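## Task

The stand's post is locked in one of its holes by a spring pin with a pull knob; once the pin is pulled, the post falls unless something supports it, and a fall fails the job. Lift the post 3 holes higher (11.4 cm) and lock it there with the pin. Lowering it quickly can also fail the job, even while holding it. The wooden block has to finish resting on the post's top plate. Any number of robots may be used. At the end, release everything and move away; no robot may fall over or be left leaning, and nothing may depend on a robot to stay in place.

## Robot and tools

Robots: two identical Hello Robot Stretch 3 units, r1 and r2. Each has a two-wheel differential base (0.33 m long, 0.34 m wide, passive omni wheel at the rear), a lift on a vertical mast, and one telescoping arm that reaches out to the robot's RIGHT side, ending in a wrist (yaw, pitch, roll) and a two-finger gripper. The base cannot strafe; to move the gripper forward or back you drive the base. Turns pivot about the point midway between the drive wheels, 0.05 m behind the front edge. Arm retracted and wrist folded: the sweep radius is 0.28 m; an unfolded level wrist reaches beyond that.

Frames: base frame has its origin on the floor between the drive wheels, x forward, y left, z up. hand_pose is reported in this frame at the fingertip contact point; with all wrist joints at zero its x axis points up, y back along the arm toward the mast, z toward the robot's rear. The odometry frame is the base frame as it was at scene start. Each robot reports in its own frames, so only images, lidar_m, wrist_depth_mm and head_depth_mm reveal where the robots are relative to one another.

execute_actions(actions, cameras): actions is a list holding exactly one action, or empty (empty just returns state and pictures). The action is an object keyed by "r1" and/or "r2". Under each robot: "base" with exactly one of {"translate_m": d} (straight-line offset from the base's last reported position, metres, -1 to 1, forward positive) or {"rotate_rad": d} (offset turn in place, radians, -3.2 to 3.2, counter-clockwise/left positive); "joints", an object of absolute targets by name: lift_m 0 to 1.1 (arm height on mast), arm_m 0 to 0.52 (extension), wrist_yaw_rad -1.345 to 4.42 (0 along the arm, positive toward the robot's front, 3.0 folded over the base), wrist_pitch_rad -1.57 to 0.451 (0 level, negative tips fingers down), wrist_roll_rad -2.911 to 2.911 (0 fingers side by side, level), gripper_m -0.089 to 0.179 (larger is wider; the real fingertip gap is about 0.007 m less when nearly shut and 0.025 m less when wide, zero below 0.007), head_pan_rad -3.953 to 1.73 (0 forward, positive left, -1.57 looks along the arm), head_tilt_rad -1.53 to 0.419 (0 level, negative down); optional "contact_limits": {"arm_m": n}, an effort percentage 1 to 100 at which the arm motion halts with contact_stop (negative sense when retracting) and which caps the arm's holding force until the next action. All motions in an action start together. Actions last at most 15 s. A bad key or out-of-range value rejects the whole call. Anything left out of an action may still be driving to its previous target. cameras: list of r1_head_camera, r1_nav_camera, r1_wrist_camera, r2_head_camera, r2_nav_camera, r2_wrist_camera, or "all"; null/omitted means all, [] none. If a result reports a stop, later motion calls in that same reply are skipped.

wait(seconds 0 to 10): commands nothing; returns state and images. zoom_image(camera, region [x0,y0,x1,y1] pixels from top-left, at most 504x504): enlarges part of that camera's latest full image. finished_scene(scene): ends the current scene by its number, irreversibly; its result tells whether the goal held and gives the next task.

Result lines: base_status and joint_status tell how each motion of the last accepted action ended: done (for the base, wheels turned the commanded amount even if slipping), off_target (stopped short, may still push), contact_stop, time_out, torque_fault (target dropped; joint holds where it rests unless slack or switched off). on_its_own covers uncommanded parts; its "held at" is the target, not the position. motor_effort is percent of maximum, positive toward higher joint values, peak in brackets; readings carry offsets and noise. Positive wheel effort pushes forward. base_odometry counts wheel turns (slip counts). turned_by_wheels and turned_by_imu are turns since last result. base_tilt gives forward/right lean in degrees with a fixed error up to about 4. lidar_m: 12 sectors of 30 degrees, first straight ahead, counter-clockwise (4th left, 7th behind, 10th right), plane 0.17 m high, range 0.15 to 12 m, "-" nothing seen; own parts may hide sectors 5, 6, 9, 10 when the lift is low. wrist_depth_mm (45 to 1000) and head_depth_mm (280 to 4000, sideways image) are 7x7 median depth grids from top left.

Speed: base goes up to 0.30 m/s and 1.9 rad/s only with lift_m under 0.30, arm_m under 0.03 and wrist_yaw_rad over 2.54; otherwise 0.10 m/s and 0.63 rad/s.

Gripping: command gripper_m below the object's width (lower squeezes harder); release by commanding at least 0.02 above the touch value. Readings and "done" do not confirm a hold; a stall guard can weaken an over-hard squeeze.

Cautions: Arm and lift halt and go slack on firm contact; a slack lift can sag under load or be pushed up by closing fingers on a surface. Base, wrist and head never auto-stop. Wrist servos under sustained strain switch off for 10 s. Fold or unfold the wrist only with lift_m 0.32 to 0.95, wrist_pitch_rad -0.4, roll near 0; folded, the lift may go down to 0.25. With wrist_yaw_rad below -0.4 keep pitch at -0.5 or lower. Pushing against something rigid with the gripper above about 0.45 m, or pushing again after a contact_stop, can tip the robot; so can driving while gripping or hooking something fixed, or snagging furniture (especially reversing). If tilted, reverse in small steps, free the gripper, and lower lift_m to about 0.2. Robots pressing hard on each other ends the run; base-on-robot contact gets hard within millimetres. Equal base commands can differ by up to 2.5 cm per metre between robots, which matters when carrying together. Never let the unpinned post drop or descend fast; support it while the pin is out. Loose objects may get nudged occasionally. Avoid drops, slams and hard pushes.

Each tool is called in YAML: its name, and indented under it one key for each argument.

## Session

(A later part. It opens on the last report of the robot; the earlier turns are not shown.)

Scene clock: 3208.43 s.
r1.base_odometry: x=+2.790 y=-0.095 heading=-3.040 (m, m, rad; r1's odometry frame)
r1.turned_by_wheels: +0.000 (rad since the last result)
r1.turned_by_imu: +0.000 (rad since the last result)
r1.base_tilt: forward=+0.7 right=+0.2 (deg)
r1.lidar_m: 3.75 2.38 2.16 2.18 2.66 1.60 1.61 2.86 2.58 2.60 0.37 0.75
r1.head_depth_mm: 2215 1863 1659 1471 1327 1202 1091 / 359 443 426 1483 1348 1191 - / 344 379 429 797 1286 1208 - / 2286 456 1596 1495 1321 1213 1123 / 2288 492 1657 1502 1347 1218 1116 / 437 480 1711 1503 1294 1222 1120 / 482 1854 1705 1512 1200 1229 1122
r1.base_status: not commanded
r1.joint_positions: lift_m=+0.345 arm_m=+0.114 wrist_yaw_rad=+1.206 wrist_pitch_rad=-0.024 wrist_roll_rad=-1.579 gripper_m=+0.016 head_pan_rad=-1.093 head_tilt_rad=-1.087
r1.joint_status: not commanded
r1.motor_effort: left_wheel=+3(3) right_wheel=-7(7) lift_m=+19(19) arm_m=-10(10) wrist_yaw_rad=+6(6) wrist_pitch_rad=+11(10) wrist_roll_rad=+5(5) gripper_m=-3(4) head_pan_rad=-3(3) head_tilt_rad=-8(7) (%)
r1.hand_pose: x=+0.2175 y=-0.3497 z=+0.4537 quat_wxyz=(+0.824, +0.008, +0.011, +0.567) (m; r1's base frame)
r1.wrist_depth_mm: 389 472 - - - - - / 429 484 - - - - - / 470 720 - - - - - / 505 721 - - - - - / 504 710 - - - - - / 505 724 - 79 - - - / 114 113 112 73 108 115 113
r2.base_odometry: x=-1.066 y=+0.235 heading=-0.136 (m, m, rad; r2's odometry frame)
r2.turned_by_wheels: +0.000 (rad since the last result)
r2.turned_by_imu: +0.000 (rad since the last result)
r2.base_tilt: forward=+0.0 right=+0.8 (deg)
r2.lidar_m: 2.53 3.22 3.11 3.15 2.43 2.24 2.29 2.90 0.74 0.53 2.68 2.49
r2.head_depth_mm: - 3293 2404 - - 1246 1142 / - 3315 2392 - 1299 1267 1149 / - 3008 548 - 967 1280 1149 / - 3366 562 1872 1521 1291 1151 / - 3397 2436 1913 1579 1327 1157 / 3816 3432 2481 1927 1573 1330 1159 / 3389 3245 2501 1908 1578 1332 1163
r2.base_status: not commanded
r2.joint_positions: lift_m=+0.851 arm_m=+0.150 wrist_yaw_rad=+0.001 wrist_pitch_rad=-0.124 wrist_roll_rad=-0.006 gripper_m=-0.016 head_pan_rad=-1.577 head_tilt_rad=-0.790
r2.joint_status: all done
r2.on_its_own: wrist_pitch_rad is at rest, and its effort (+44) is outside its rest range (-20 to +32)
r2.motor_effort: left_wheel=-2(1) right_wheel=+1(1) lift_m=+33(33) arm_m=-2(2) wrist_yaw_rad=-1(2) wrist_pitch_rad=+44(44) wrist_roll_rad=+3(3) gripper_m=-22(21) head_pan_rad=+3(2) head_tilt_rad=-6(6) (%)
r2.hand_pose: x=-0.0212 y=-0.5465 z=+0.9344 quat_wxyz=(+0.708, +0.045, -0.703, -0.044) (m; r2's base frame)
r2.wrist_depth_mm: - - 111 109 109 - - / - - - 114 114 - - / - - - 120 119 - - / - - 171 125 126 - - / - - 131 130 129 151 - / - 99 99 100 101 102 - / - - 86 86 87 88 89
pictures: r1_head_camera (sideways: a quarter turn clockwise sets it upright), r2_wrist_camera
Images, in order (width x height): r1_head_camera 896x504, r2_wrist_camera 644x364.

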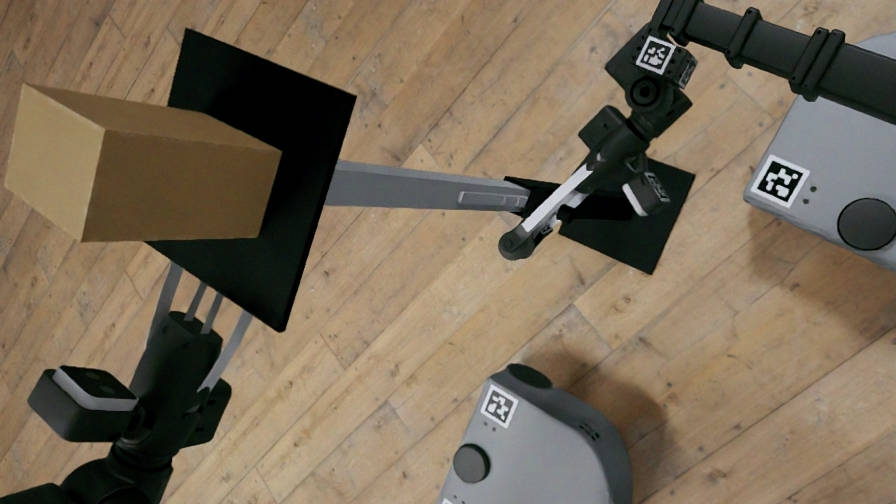

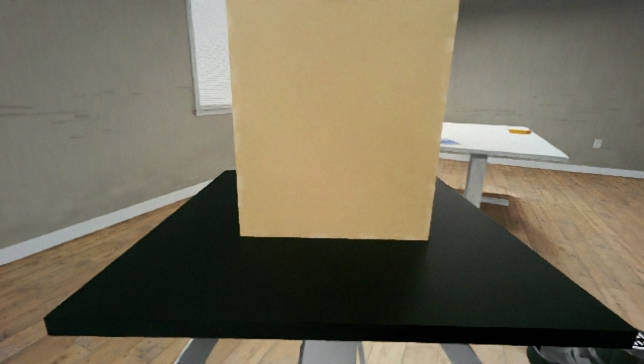

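execute_actions:
  actions:
    - {"r1": {"joints": {"wrist_yaw_rad": 1.27, "arm_m": 0.127}}}
  cameras: []

execute_actions:
  actions:
    - {"r1": {"joints": {"wrist_yaw_rad": 1.335, "arm_m": 0.141}}}
  cameras: []

execute_actions:
  actions:
    - {"r1": {"joints": {"wrist_yaw_rad": 1.41, "arm_m": 0.155}}}
  cameras: ["r1_wrist_camera", "r1_head_camera"]

Scene clock: 3221.80 s.
r1.base_odometry: x=+2.790 y=-0.095 heading=-3.040 (m, m, rad; r1's odometry frame)
r1.turned_by_wheels: -0.001 (rad since the last result)
r1.turned_by_imu: -0.001 (rad since the last result)
r1.base_tilt: forward=+0.6 right=+0.2 (deg)
r1.lidar_m: 3.78 2.37 2.17 2.18 2.65 1.60 1.60 2.86 2.59 2.59 0.37 0.75
r1.head_depth_mm: 2227 1864 1657 1475 1340 1186 1092 / 360 444 426 1483 1346 1195 - / 344 379 429 784 1245 1211 - / 2263 457 1590 1489 1322 1217 1127 / 2305 494 1656 1500 1341 1222 1115 / 438 479 1704 1506 1299 1226 1120 / 483 1847 1714 1519 1208 1231 1122
r1.base_status: not commanded
r1.joint_positions: lift_m=+0.345 arm_m=+0.127 wrist_yaw_rad=+1.266 wrist_pitch_rad=-0.026 wrist_roll_rad=-1.579 gripper_m=+0.016 head_pan_rad=-1.093 head_tilt_rad=-1.087
r1.joint_status: all done
r1.motor_effort: left_wheel=-3(4) right_wheel=+12(16) lift_m=+19(19) arm_m=+5(7) wrist_yaw_rad=+5(44) wrist_pitch_rad=+11(12) wrist_roll_rad=+5(5) gripper_m=-3(4) head_pan_rad=-3(3) head_tilt_rad=-7(7) (%)
r1.hand_pose: x=+0.2225 y=-0.3480 z=+0.4531 quat_wxyz=(+0.806, +0.008, +0.012, +0.592) (m; r1's base frame)
r1.wrist_depth_mm: 388 480 654 - - - - / 433 477 - - - - - / 460 633 - - - - - / 506 715 - - - - - / 503 715 - - - - - / 501 692 - 78 - - - / 114 111 109 72 104 - -
r2.base_odometry: x=-1.066 y=+0.235 heading=-0.136 (m, m, rad; r2's odometry frame)
r2.turned_by_wheels: +0.000 (rad since the last result)
r2.turned_by_imu: -0.001 (rad since the last result)
r2.base_tilt: forward=+0.1 right=+0.8 (deg)
r2.lidar_m: 2.53 3.20 3.11 3.17 2.43 2.23 2.29 2.90 0.74 0.53 2.68 2.49
r2.head_depth_mm: - 3297 2407 - - 1238 1139 / - 3362 2406 - 1295 1264 1148 / - 2996 549 - 984 1283 1151 / - 3400 562 1874 1533 1289 1155 / - 3359 2454 1907 1563 1326 1158 / 3762 3437 2444 1936 1575 1329 1161 / 3242 3251 2479 1923 1583 1336 1164
r2.base_status: not commanded
r2.joint_positions: lift_m=+0.851 arm_m=+0.150 wrist_yaw_rad=+0.001 wrist_pitch_rad=-0.124 wrist_roll_rad=-0.006 gripper_m=-0.016 head_pan_rad=-1.577 head_tilt_rad=-0.790
r2.joint_status: not commanded
r2.on_its_own: wrist_pitch_rad is at rest, and its effort (+44) is outside its rest range (-20 to +32)
r2.motor_effort: left_wheel=-2(2) right_wheel=+1(1) lift_m=+33(33) arm_m=-2(2) wrist_yaw_rad=-1(1) wrist_pitch_rad=+44(43) wrist_roll_rad=+3(3) gripper_m=-22(22) head_pan_rad=+2(2) head_tilt_rad=-7(7) (%)
r2.hand_pose: x=-0.0212 y=-0.5465 z=+0.9344 quat_wxyz=(+0.708, +0.045, -0.703, -0.044) (m; r2's base frame)
r2.wrist_depth_mm: - - 111 109 109 - - / - - - 114 114 - - / - - - 119 120 - - / - - 171 125 126 - - / - - 131 129 129 151 - / - 98 99 100 101 102 - / - - 86 87 87 88 89
pictures: none
No camera images: the call's "cameras" was empty. Leave "cameras" out to get every camera's image.

Scene clock: 3222.73 s.
r1.base_odometry: x=+2.790 y=-0.095 heading=-3.040 (m, m, rad; r1's odometry frame)
r1.turned_by_wheels: +0.000 (rad since the last result)
r1.turned_by_imu: +0.000 (rad since the last result)
r1.base_tilt: forward=+0.6 right=+0.3 (deg)
r1.lidar_m: 3.76 2.37 2.16 2.17 2.65 1.60 1.60 2.86 2.59 2.60 0.37 0.75
r1.head_depth_mm: 2227 1868 1664 1478 1343 - 1089 / 360 443 427 1478 1362 1204 - / 344 379 428 782 1267 1214 - / 2284 456 1603 1494 1328 1213 1120 / 2282 494 1670 1499 1340 1220 1112 / 438 479 1702 1506 1294 1222 1119 / 483 1858 1718 1516 1205 1229 1119
r1.base_status: not commanded
r1.joint_positions: lift_m=+0.345 arm_m=+0.141 wrist_yaw_rad=+1.332 wrist_pitch_rad=-0.026 wrist_roll_rad=-1.579 gripper_m=+0.016 head_pan_rad=-1.093 head_tilt_rad=-1.087
r1.joint_status: all done
r1.motor_effort: left_wheel=-2(3) right_wheel=+8(12) lift_m=+19(19) arm_m=+4(5) wrist_yaw_rad=+3(42) wrist_pitch_rad=+12(11) wrist_roll_rad=+5(5) gripper_m=-3(4) head_pan_rad=-3(3) head_tilt_rad=-7(7) (%)
r1.hand_pose: x=+0.2270 y=-0.3459 z=+0.4531 quat_wxyz=(+0.786, +0.008, +0.012, +0.618) (m; r1's base frame)
r1.wrist_depth_mm: 390 474 - - - - 621 / 422 487 - - - - - / 452 483 - - - - - / 501 723 - - - - - / 502 719 - - - - - / 506 702 - 77 - - - / 112 109 107 69 101 - -
r2.base_odometry: x=-1.066 y=+0.235 heading=-0.136 (m, m, rad; r2's odometry frame)
r2.turned_by_wheels: +0.000 (rad since the last result)
r2.turned_by_imu: +0.000 (rad since the last result)
r2.base_tilt: forward=+0.0 right=+0.8 (deg)
r2.lidar_m: 2.52 3.22 3.12 3.15 2.42 2.23 2.29 2.90 0.74 0.53 2.68 2.49
r2.head_depth_mm: - 3338 2385 - - 1244 1145 / - 3358 2398 - 1288 1271 1147 / - 3016 549 - 989 1281 1152 / - 3373 562 1869 1517 1288 1156 / - 3335 2447 1906 1590 1332 1152 / 3803 3393 2461 1912 1573 1338 1163 / 3219 3357 2478 1943 1586 1343 1167
r2.base_status: not commanded
r2.joint_positions: lift_m=+0.851 arm_m=+0.150 wrist_yaw_rad=+0.001 wrist_pitch_rad=-0.124 wrist_roll_rad=-0.006 gripper_m=-0.016 head_pan_rad=-1.577 head_tilt_rad=-0.790
r2.joint_status: not commanded
r2.on_its_own: wrist_pitch_rad is at rest, and its effort (+43) is outside its rest range (-20 to +32)
r2.motor_effort: left_wheel=-2(2) right_wheel=+1(1) lift_m=+33(33) arm_m=-2(2) wrist_yaw_rad=-2(1) wrist_pitch_rad=+43(43) wrist_roll_rad=+3(3) gripper_m=-21(21) head_pan_rad=+3(3) head_tilt_rad=-6(6) (%)
r2.hand_pose: x=-0.0212 y=-0.5465 z=+0.9344 quat_wxyz=(+0.708, +0.045, -0.703, -0.044) (m; r2's base frame)
r2.wrist_depth_mm: - - 111 109 109 - - / - - - 114 114 - - / - - - 119 119 - - / - - 171 126 127 - - / - - 131 130 129 151 - / - 98 99 100 101 102 - / - - 86 86 87 88 89
pictures: none
No camera images: the call's "cameras" was empty. Leave "cameras" out to get every camera's image.

Scene clock: 3223.67 s.
r1.base_odometry: x=+2.790 y=-0.095 heading=-3.040 (m, m, rad; r1's odometry frame)
r1.turned_by_wheels: +0.000 (rad since the last result)
r1.turned_by_imu: +0.000 (rad since the last result)
r1.base_tilt: forward=+0.6 right=+0.3 (deg)
r1.lidar_m: 3.76 2.38 2.16 2.18 2.65 1.60 1.60 2.86 2.58 2.59 0.37 0.75
r1.head_depth_mm: 2231 1858 1648 1479 1343 1201 1094 / 360 443 427 1475 1366 1208 - / 345 379 428 799 1243 1209 - / 2272 456 1604 1496 1321 1215 1126 / 2295 493 1658 1503 1345 1221 1115 / 437 479 1696 1504 1295 1225 1115 / 483 1866 1703 1516 1204 1230 1124
r1.base_status: not commanded
r1.joint_positions: lift_m=+0.345 arm_m=+0.155 wrist_yaw_rad=+1.407 wrist_pitch_rad=-0.025 wrist_roll_rad=-1.579 gripper_m=+0.016 head_pan_rad=-1.093 head_tilt_rad=-1.087
r1.joint_status: all done
r1.motor_effort: left_wheel=+0(2) right_wheel=+2(8) lift_m=+19(19) arm_m=+4(4) wrist_yaw_rad=+3(43) wrist_pitch_rad=+11(11) wrist_roll_rad=+5(5) gripper_m=-3(3) head_pan_rad=-3(3) head_tilt_rad=-7(7) (%)
r1.hand_pose: x=+0.2308 y=-0.3411 z=+0.4533 quat_wxyz=(+0.762, +0.007, +0.012, +0.647) (m; r1's base frame)
r1.wrist_depth_mm: 395 483 - - - - 655 / 420 472 695 - - - - / 460 477 - - - - - / 476 682 - - - - - / 495 705 - - - - - / 499 705 - 75 - - - / 477 109 107 67 101 - -
r2.base_odometry: x=-1.066 y=+0.235 heading=-0.136 (m, m, rad; r2's odometry frame)
r2.turned_by_wheels: +0.000 (rad since the last result)
r2.turned_by_imu: +0.000 (rad since the last result)
r2.base_tilt: forward=+0.0 right=+0.8 (deg)
r2.lidar_m: 2.52 3.23 3.11 3.18 2.42 2.23 2.28 2.92 0.74 0.53 2.68 2.49
r2.head_depth_mm: - 3304 2422 - - 1251 1147 / - 3348 2425 - 1283 1262 1151 / - 3017 550 - 1445 1264 1144 / - 3300 562 1859 1532 1290 1157 / - 3386 2456 1905 1566 1332 1151 / 3779 3456 2450 1918 1576 1337 1156 / 3225 3291 2478 1946 1576 1335 1166
r2.base_status: not commanded
r2.joint_positions: lift_m=+0.851 arm_m=+0.150 wrist_yaw_rad=+0.001 wrist_pitch_rad=-0.124 wrist_roll_rad=-0.006 gripper_m=-0.016 head_pan_rad=-1.577 head_tilt_rad=-0.790
r2.joint_status: not commanded
r2.on_its_own: wrist_pitch_rad is at rest, and its effort (+43) is outside its rest range (-20 to +32)
r2.motor_effort: left_wheel=-2(2) right_wheel=+1(1) lift_m=+33(32) arm_m=-2(2) wrist_yaw_rad=-2(1) wrist_pitch_rad=+43(43) wrist_roll_rad=+3(3) gripper_m=-22(22) head_pan_rad=+2(2) head_tilt_rad=-6(6) (%)
r2.hand_pose: x=-0.0212 y=-0.5465 z=+0.9344 quat_wxyz=(+0.708, +0.045, -0.703, -0.044) (m; r2's base frame)
r2.wrist_depth_mm: - - 112 109 109 - - / - - - 114 114 - - / - - - 120 120 - - / - - 172 126 127 - - / - - 131 130 129 151 - / - 98 99 100 101 103 - / - - 86 86 87 88 89
pictures: r1_head_camera (sideways: a quarter turn clockwise sets it upright), r1_wrist_camera
Images, in order (width x height): r1_head_camera 896x504, r1_wrist_camera 644x364.

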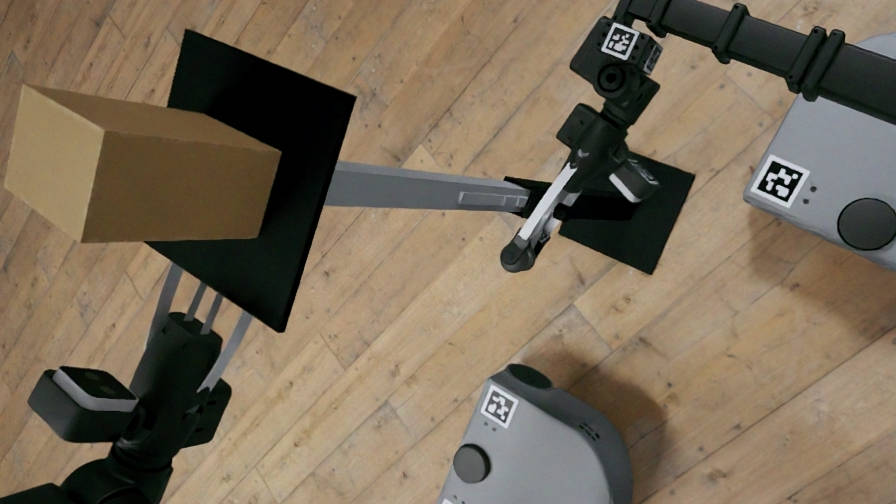

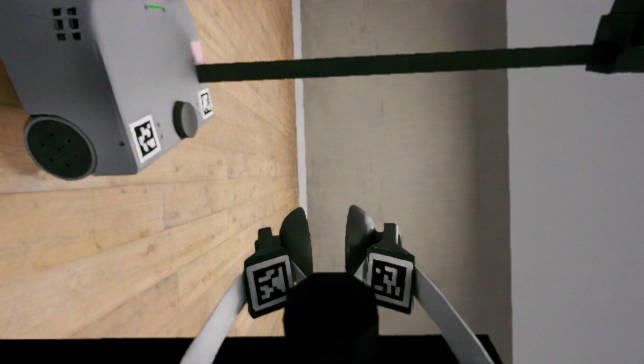

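execute_actions:
  actions:
    - {"r1": {"joints": {"gripper_m": 0.08}}, "r2": {"joints": {"lift_m": 0.843}}}
  cameras: ["r1_wrist_camera"]

Scene clock: 3228.80 s.
r1.base_odometry: x=+2.790 y=-0.095 heading=-3.040 (m, m, rad; r1's odometry frame)
r1.turned_by_wheels: +0.000 (rad since the last result)
r1.turned_by_imu: +0.000 (rad since the last result)
r1.base_tilt: forward=+0.6 right=+0.3 (deg)
r1.lidar_m: 3.76 2.37 2.16 2.18 2.66 1.60 1.60 2.86 2.58 2.60 0.37 0.75
r1.head_depth_mm: 2239 1870 1657 1469 1343 1202 1092 / 359 443 427 1476 1366 1204 - / 344 379 429 799 1248 1212 - / 2275 456 1603 1490 1323 1219 1123 / 2299 510 1663 1501 1348 1219 1116 / 441 484 1706 1502 1293 1227 1116 / 2214 1843 1715 1506 1207 1230 1122
r1.base_status: not commanded
r1.joint_positions: lift_m=+0.345 arm_m=+0.155 wrist_yaw_rad=+1.407 wrist_pitch_rad=-0.025 wrist_roll_rad=-1.579 gripper_m=+0.080 head_pan_rad=-1.093 head_tilt_rad=-1.087
r1.joint_status: all done
r1.motor_effort: left_wheel=+1(1) right_wheel=+0(3) lift_m=+19(19) arm_m=+4(4) wrist_yaw_rad=+3(3) wrist_pitch_rad=+11(11) wrist_roll_rad=+5(5) gripper_m=+0(80) head_pan_rad=-3(3) head_tilt_rad=-6(8) (%)
r1.hand_pose: x=+0.2308 y=-0.3411 z=+0.4534 quat_wxyz=(+0.762, +0.007, +0.012, +0.647) (m; r1's base frame)
r1.wrist_depth_mm: 397 473 - - - - 648 / 417 481 723 - - - - / 456 480 - - - - - / 478 674 - - - - - / 505 716 - - - - - / 507 689 - 78 - - - / 477 588 107 67 103 - -
r2.base_odometry: x=-1.066 y=+0.235 heading=-0.136 (m, m, rad; r2's odometry frame)
r2.turned_by_wheels: +0.000 (rad since the last result)
r2.turned_by_imu: -0.001 (rad since the last result)
r2.base_tilt: forward=+0.0 right=+0.7 (deg)
r2.lidar_m: 2.52 3.21 3.11 3.16 2.42 2.24 2.28 2.91 0.74 0.53 2.69 2.49
r2.head_depth_mm: - 3273 2404 - - 1246 1141 / - 3298 2403 - - 1273 1147 / - 3030 552 - 1441 1259 1151 / - 3415 562 1909 1522 1285 1150 / - 3414 2464 1917 1571 1332 1157 / 3718 3439 2456 1939 1571 1334 1166 / 3206 3308 2491 1953 1567 1338 1168
r2.base_status: not commanded
r2.joint_positions: lift_m=+0.843 arm_m=+0.150 wrist_yaw_rad=+0.001 wrist_pitch_rad=-0.095 wrist_roll_rad=-0.006 gripper_m=-0.016 head_pan_rad=-1.577 head_tilt_rad=-0.790
r2.joint_status: all done
r2.on_its_own: wrist_pitch_rad is at rest, and its effort (+34) is outside its rest range (-20 to +32)
r2.motor_effort: left_wheel=-2(2) right_wheel=+1(1) lift_m=+21(30) arm_m=-2(2) wrist_yaw_rad=-1(2) wrist_pitch_rad=+34(43) wrist_roll_rad=+3(3) gripper_m=-22(21) head_pan_rad=+2(2) head_tilt_rad=-6(7) (%)
r2.hand_pose: x=-0.0212 y=-0.5480 z=+0.9334 quat_wxyz=(+0.709, +0.034, -0.704, -0.034) (m; r2's base frame)
r2.wrist_depth_mm: - - 113 111 111 - - / - - - 116 116 - - / - - - 121 120 - - / - - 172 126 126 - - / - - 131 130 129 151 - / - 95 96 97 98 99 - / - - - 164 - 85 85
pictures: r1_wrist_camera
Images, in order (width x height): r1_wrist_camera 644x364.

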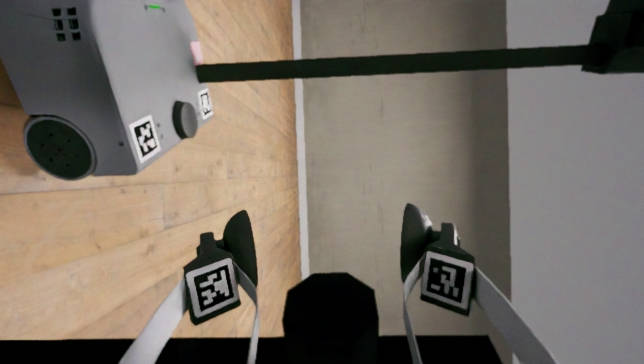

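execute_actions:
  actions:
    - {"r1": {"joints": {"arm_m": 0.03}}, "r2": {"joints": {"lift_m": 0.826}}}
  cameras: []

execute_actions:
  actions:
    - {"r1": {"base": {"translate_m": -0.25}}, "r2": {"joints": {"gripper_m": 0.09, "lift_m": 0.818}}}
  cameras: ["r1_head_camera", "r2_wrist_camera"]

Scene clock: 3238.57 s.
r1.base_odometry: x=+2.790 y=-0.095 heading=-3.040 (m, m, rad; r1's odometry frame)
r1.turned_by_wheels: +0.000 (rad since the last result)
r1.turned_by_imu: +0.000 (rad since the last result)
r1.base_tilt: forward=+0.6 right=+0.3 (deg)
r1.lidar_m: 3.77 2.37 2.16 2.17 2.65 1.60 1.60 2.86 2.59 2.60 0.37 0.75
r1.head_depth_mm: 2238 1856 1664 1471 1324 1216 1087 / 360 443 427 1481 1328 1243 - / 344 379 429 800 1265 1201 - / 2271 456 1597 1500 1352 1219 1125 / 2293 509 1665 1500 1351 1224 1118 / 2256 490 1708 1505 1297 1225 1118 / 2264 533 1718 1513 1208 1228 1122
r1.base_status: not commanded
r1.joint_positions: lift_m=+0.345 arm_m=+0.030 wrist_yaw_rad=+1.408 wrist_pitch_rad=-0.025 wrist_roll_rad=-1.579 gripper_m=+0.080 head_pan_rad=-1.093 head_tilt_rad=-1.087
r1.joint_status: all done
r1.motor_effort: left_wheel=+1(1) right_wheel=-1(1) lift_m=+19(19) arm_m=-3(3) wrist_yaw_rad=+2(3) wrist_pitch_rad=+11(11) wrist_roll_rad=+5(5) gripper_m=+0(0) head_pan_rad=-3(3) head_tilt_rad=-8(7) (%)
r1.hand_pose: x=+0.2309 y=-0.2164 z=+0.4535 quat_wxyz=(+0.762, +0.007, +0.012, +0.647) (m; r1's base frame)
r1.wrist_depth_mm: 507 688 - - - - - / 451 475 - - - - 660 / 446 475 740 - - - 699 / 473 489 - - - - - / 494 524 - - - - - / 494 707 - - - - - / 504 655 - - - - -
r2.base_odometry: x=-1.066 y=+0.235 heading=-0.136 (m, m, rad; r2's odometry frame)
r2.turned_by_wheels: +0.000 (rad since the last result)
r2.turned_by_imu: -0.001 (rad since the last result)
r2.base_tilt: forward=+0.0 right=+0.8 (deg)
r2.lidar_m: 2.53 3.21 3.11 3.16 2.43 2.24 2.29 2.91 0.74 0.53 2.68 2.50
r2.head_depth_mm: - 3235 2391 2023 - 1243 1142 / - 3319 2382 2098 - 1257 1143 / - 2999 552 - - 1298 1154 / - 3200 564 1903 1543 1294 1153 / - 3394 2442 1916 1576 1328 1155 / 3797 3443 2465 1922 1569 1331 1162 / 3256 3359 2468 1932 1599 1342 1168
r2.base_status: not commanded
r2.joint_positions: lift_m=+0.826 arm_m=+0.150 wrist_yaw_rad=+0.001 wrist_pitch_rad=-0.036 wrist_roll_rad=-0.006 gripper_m=-0.016 head_pan_rad=-1.577 head_tilt_rad=-0.790
r2.joint_status: all done
r2.motor_effort: left_wheel=-2(2) right_wheel=+1(1) lift_m=+16(21) arm_m=+0(2) wrist_yaw_rad=-1(1) wrist_pitch_rad=+12(33) wrist_roll_rad=+3(3) gripper_m=-21(22) head_pan_rad=+2(2) head_tilt_rad=-7(6) (%)
r2.hand_pose: x=-0.0213 y=-0.5502 z=+0.9319 quat_wxyz=(+0.710, +0.013, -0.704, -0.013) (m; r2's base frame)
r2.wrist_depth_mm: - - - 116 116 - - / - - - 120 120 - - / - - - 123 124 - - / - - 174 128 128 - - / - 154 127 129 130 135 - / - 87 88 88 90 91 93 / - - - 160 - - -
pictures: none
No camera images: the call's "cameras" was empty. Leave "cameras" out to get every camera's image.

Scene clock: 3242.30 s.
r1.base_odometry: x=+3.038 y=-0.069 heading=-3.040 (m, m, rad; r1's odometry frame)
r1.turned_by_wheels: +0.000 (rad since the last result)
r1.turned_by_imu: -0.002 (rad since the last result)
r1.base_tilt: forward=+0.6 right=+0.3 (deg)
r1.lidar_m: 1.09 2.46 2.25 2.26 2.76 1.36 4.37 2.77 2.49 2.51 3.02 0.51
r1.head_depth_mm: 2219 1911 1657 1475 1322 1211 1086 / 2239 1917 1673 1480 1328 1241 - / 2266 1918 1679 1487 1334 1199 - / 2265 1931 1687 1494 1345 1216 1123 / 2282 1947 1697 1497 1310 1222 1116 / 2303 625 762 1458 1353 1225 1118 / 455 494 1706 1506 1359 1228 1119
r1.base_status: done
r1.joint_positions: lift_m=+0.345 arm_m=+0.030 wrist_yaw_rad=+1.408 wrist_pitch_rad=-0.025 wrist_roll_rad=-1.579 gripper_m=+0.080 head_pan_rad=-1.093 head_tilt_rad=-1.087
r1.joint_status: not commanded
r1.motor_effort: left_wheel=+3(4) right_wheel=-2(5) lift_m=+19(19) arm_m=-3(3) wrist_yaw_rad=+2(2) wrist_pitch_rad=+11(11) wrist_roll_rad=+5(5) gripper_m=+0(0) head_pan_rad=-3(3) head_tilt_rad=-8(7) (%)
r1.hand_pose: x=+0.2309 y=-0.2164 z=+0.4536 quat_wxyz=(+0.762, +0.007, +0.012, +0.647) (m; r1's base frame)
r1.wrist_depth_mm: 517 724 - - - - - / 517 679 925 - - 914 - / 512 663 895 - - - 610 / 505 713 - - - - 562 / 482 660 - - - - - / 371 367 - 360 - - - / 506 653 - - - - -
r2.base_odometry: x=-1.066 y=+0.235 heading=-0.137 (m, m, rad; r2's odometry frame)
r2.turned_by_wheels: +0.000 (rad since the last result)
r2.turned_by_imu: -0.001 (rad since the last result)
r2.base_tilt: forward=+0.0 right=+0.8 (deg)
r2.lidar_m: 2.53 3.21 3.11 3.18 2.42 2.23 2.29 2.91 0.97 0.53 2.69 2.49
r2.head_depth_mm: - 3333 2393 2017 - 1310 1146 / - 3309 2408 1940 - 1319 1148 / - 2964 552 - - 1299 1150 / - 3235 564 1895 1540 1294 1148 / - 3435 2438 1924 1564 1328 1153 / 3765 3395 2492 1929 1584 1338 1154 / 3234 3258 2473 1940 1583 1336 1166
r2.base_status: not commanded
r2.joint_positions: lift_m=+0.818 arm_m=+0.150 wrist_yaw_rad=+0.000 wrist_pitch_rad=-0.015 wrist_roll_rad=-0.006 gripper_m=+0.090 head_pan_rad=-1.577 head_tilt_rad=-0.790
r2.joint_status: all done
r2.motor_effort: left_wheel=-2(2) right_wheel=+2(2) lift_m=+16(17) arm_m=+0(0) wrist_yaw_rad=-1(1) wrist_pitch_rad=+5(13) wrist_roll_rad=+3(3) gripper_m=+0(87) head_pan_rad=+2(3) head_tilt_rad=-6(6) (%)
r2.hand_pose: x=-0.0215 y=-0.5507 z=+0.9290 quat_wxyz=(+0.710, +0.006, -0.705, -0.006) (m; r2's base frame)
r2.wrist_depth_mm: - - - 117 117 - - / - - - 120 120 - - / - - - 124 124 - - / - - 163 127 128 - - / - 116 117 119 121 124 - / - 83 84 85 82 82 84 / - - - 158 - 715 652
pictures: r1_head_camera (sideways: a quarter turn clockwise sets it upright), r2_wrist_camera
Images, in order (width x height): r1_head_camera 896x504, r2_wrist_camera 644x364.

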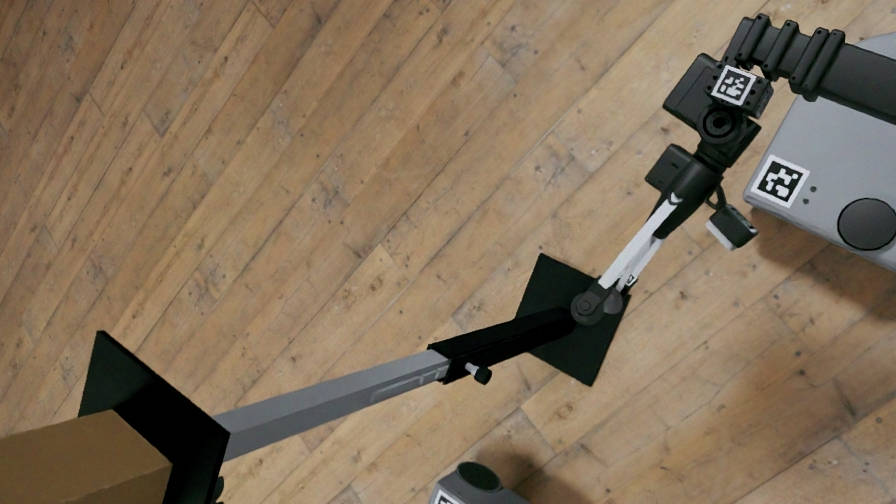

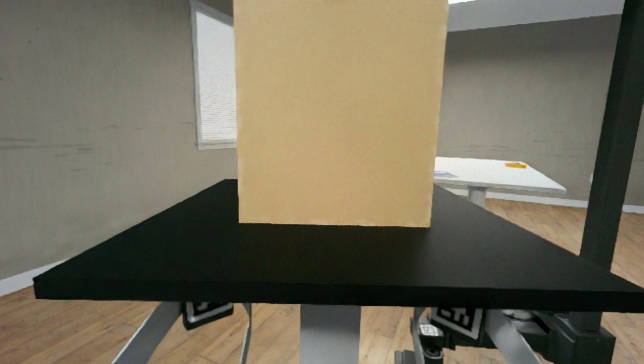

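The post is holding on the pin. Next I retract r2's arm so it's clear.

execute_actions:
  actions:
    - {"r2": {"joints": {"arm_m": 0.0, "lift_m": 0.812}}}
  cameras: ["r2_wrist_camera", "r2_head_camera"]

Scene clock: 3248.67 s.
r1.base_odometry: x=+3.038 y=-0.069 heading=-3.040 (m, m, rad; r1's odometry frame)
r1.turned_by_wheels: +0.000 (rad since the last result)
r1.turned_by_imu: +0.000 (rad since the last result)
r1.base_tilt: forward=+0.6 right=+0.3 (deg)
r1.lidar_m: 1.09 2.47 2.25 2.26 2.75 1.36 4.37 2.75 2.49 2.51 3.05 0.51
r1.head_depth_mm: 2239 1903 1655 1475 1326 1214 1084 / 2244 1910 1667 1476 1333 1238 - / 2266 1924 1678 1487 1332 1195 - / 2269 1932 1685 1491 1344 1218 1125 / 2294 1942 1693 1493 1312 1221 1117 / 2311 624 762 1457 1352 1223 1116 / 454 495 1703 1508 1360 1228 1121
r1.base_status: not commanded
r1.joint_positions: lift_m=+0.345 arm_m=+0.030 wrist_yaw_rad=+1.408 wrist_pitch_rad=-0.025 wrist_roll_rad=-1.579 gripper_m=+0.080 head_pan_rad=-1.093 head_tilt_rad=-1.087
r1.joint_status: not commanded
r1.motor_effort: left_wheel=+2(3) right_wheel=-2(2) lift_m=+19(19) arm_m=-3(3) wrist_yaw_rad=+2(2) wrist_pitch_rad=+11(11) wrist_roll_rad=+5(5) gripper_m=+0(0) head_pan_rad=-3(3) head_tilt_rad=-8(8) (%)
r1.hand_pose: x=+0.2309 y=-0.2164 z=+0.4536 quat_wxyz=(+0.762, +0.007, +0.012, +0.647) (m; r1's base frame)
r1.wrist_depth_mm: 514 738 - - - - - / 514 674 895 - - 891 - / 503 676 872 - - - 673 / 507 718 - - - - - / 478 681 - - - - - / 370 371 - 362 - - - / 497 660 - - - - -
r2.base_odometry: x=-1.066 y=+0.235 heading=-0.137 (m, m, rad; r2's odometry frame)
r2.turned_by_wheels: +0.000 (rad since the last result)
r2.turned_by_imu: -0.001 (rad since the last result)
r2.base_tilt: forward=+0.0 right=+0.8 (deg)
r2.lidar_m: 2.53 3.21 3.12 3.17 2.42 2.23 2.29 2.91 0.97 0.53 2.68 2.49
r2.head_depth_mm: - 3290 2406 1883 1442 1406 - / - 3310 2417 1509 1451 - - / - 3030 551 1876 1638 - - / - 3209 562 1881 1572 1322 1151 / - 3444 2459 1929 1576 1342 1160 / 3837 3435 2479 1931 1576 1333 1156 / 3275 3302 2481 1957 1580 1349 1162
r2.base_status: not commanded
r2.joint_positions: lift_m=+0.812 arm_m=+0.003 wrist_yaw_rad=+0.000 wrist_pitch_rad=-0.016 wrist_roll_rad=-0.006 gripper_m=+0.090 head_pan_rad=-1.577 head_tilt_rad=-0.790
r2.joint_status: all done
joint sent to its limit — the command would take r2.arm_m past its lower limit, so that joint was sent only as far as its limit.
r2.motor_effort: left_wheel=-2(2) right_wheel=+2(2) lift_m=+16(18) arm_m=-2(1) wrist_yaw_rad=+0(0) wrist_pitch_rad=+6(6) wrist_roll_rad=+3(3) gripper_m=+0(0) head_pan_rad=+3(2) head_tilt_rad=-6(7) (%)
r2.hand_pose: x=-0.0215 y=-0.4041 z=+0.9227 quat_wxyz=(+0.710, +0.006, -0.705, -0.006) (m; r2's base frame)
r2.wrist_depth_mm: - - - 258 - - - / - - - 263 - - - / - - - 271 - - - / - - - 275 - - - / - - - - - - - / - - - - - 804 - / - - - - - - -
pictures: r2_head_camera (sideways: a quarter turn clockwise sets it upright), r2_wrist_camera
Images, in order (width x height): r2_head_camera 896x504, r2_wrist_camera 644x364.

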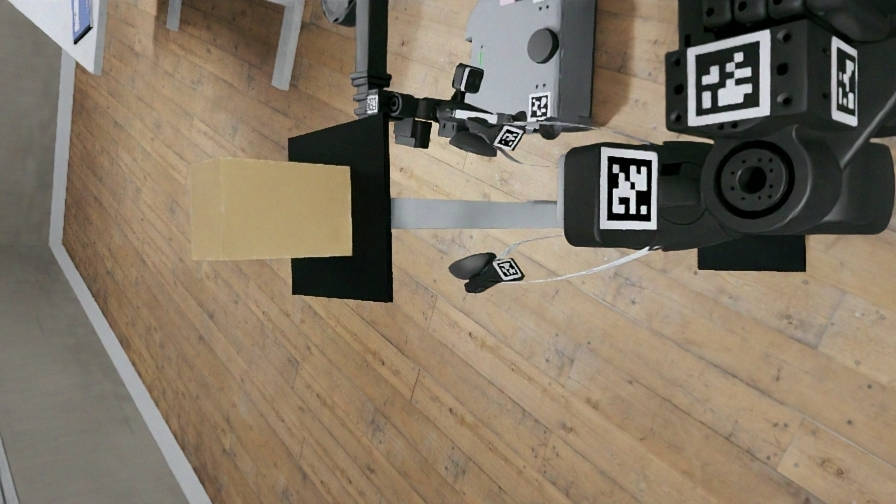

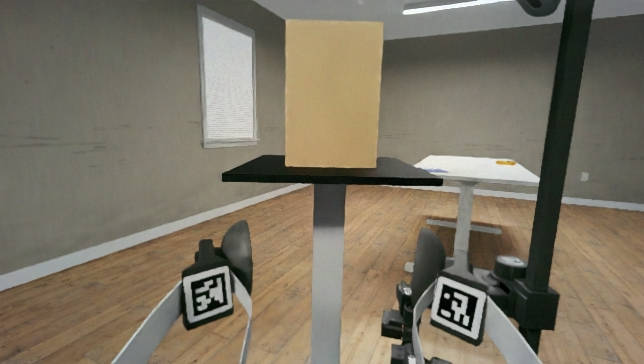

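execute_actions:
  actions:
    - {"r2": {"joints": {"wrist_pitch_rad": -1.0}}}
  cameras: ["r2_head_camera"]

finished_scene:
  scene: 1

Scene clock: 3256.43 s.
r1.base_odometry: x=+3.038 y=-0.069 heading=-3.040 (m, m, rad; r1's odometry frame)
r1.turned_by_wheels: +0.000 (rad since the last result)
r1.turned_by_imu: +0.000 (rad since the last result)
r1.base_tilt: forward=+0.6 right=+0.2 (deg)
r1.lidar_m: 1.09 2.47 2.25 2.26 2.76 1.36 4.37 2.77 2.49 2.51 3.04 0.51
r1.head_depth_mm: 2241 1902 1657 1475 1325 1218 1089 / 2243 1909 1667 1476 1327 1238 - / 2244 1930 1671 1482 1337 1199 - / 2281 1942 1680 1495 1349 1215 1126 / 2299 1950 1700 1500 1314 1218 1110 / 2299 624 761 1465 1353 1220 1120 / 455 494 1721 1511 1357 1232 1122
r1.base_status: not commanded
r1.joint_positions: lift_m=+0.345 arm_m=+0.030 wrist_yaw_rad=+1.408 wrist_pitch_rad=-0.025 wrist_roll_rad=-1.579 gripper_m=+0.080 head_pan_rad=-1.093 head_tilt_rad=-1.087
r1.joint_status: not commanded
r1.motor_effort: left_wheel=+2(2) right_wheel=-2(1) lift_m=+19(19) arm_m=-3(3) wrist_yaw_rad=+2(2) wrist_pitch_rad=+11(11) wrist_roll_rad=+5(5) gripper_m=+0(0) head_pan_rad=-3(3) head_tilt_rad=-7(8) (%)
r1.hand_pose: x=+0.2309 y=-0.2164 z=+0.4536 quat_wxyz=(+0.762, +0.007, +0.012, +0.647) (m; r1's base frame)
r1.wrist_depth_mm: 521 724 - - - - - / 509 686 905 - - 930 - / 517 684 874 - - 932 686 / 501 730 - - - - - / 476 679 - - - - - / 372 364 - 365 - - - / 494 667 - - - - -
r2.base_odometry: x=-1.066 y=+0.235 heading=-0.137 (m, m, rad; r2's odometry frame)
r2.turned_by_wheels: +0.000 (rad since the last result)
r2.turned_by_imu: -0.001 (rad since the last result)
r2.base_tilt: forward=+0.1 right=+0.7 (deg)
r2.lidar_m: 2.53 3.21 3.12 3.16 2.42 2.24 2.29 2.91 0.97 0.53 2.68 2.49
r2.head_depth_mm: - 3300 2367 1899 1442 1403 - / - 3350 2397 1501 1447 - - / - 3049 551 1840 1506 - - / - 3209 564 1847 1537 1360 1134 / - 3372 2460 1923 1573 1331 1151 / 3729 3471 2467 1911 1586 1343 1159 / 3249 3294 2457 1948 1592 1340 1165
r2.base_status: not commanded
r2.joint_positions: lift_m=+0.812 arm_m=+0.003 wrist_yaw_rad=+0.000 wrist_pitch_rad=-1.003 wrist_roll_rad=-0.006 gripper_m=+0.090 head_pan_rad=-1.577 head_tilt_rad=-0.790
r2.joint_status: all done
r2.motor_effort: left_wheel=-2(2) right_wheel=+2(2) lift_m=+17(16) arm_m=-3(3) wrist_yaw_rad=-1(1) wrist_pitch_rad=+1(7) wrist_roll_rad=+3(3) gripper_m=+0(1) head_pan_rad=+2(3) head_tilt_rad=-6(6) (%)
r2.hand_pose: x=-0.0216 y=-0.2657 z=+0.7219 quat_wxyz=(+0.622, +0.341, -0.618, -0.339) (m; r2's base frame)
r2.wrist_depth_mm: - - - - - - - / - - - - 995 - - / - - - - - - - / 1000 - 992 959 993 991 981 / 936 920 940 899 924 910 910 / 878 865 866 868 883 860 872 / 821 825 803 847 807 795 801
pictures: r2_head_camera (sideways: a quarter turn clockwise sets it upright)
Images, in order (width x height): r2_head_camera 896x504.

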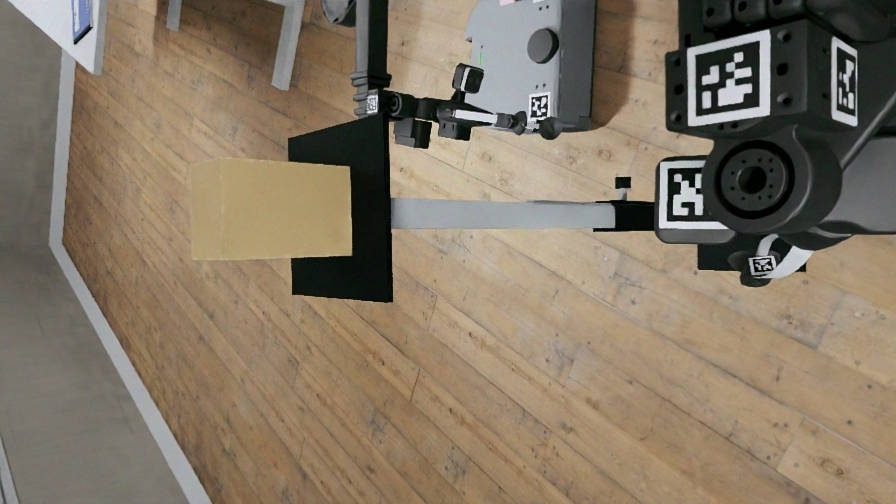

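The scene is finished: the task was done.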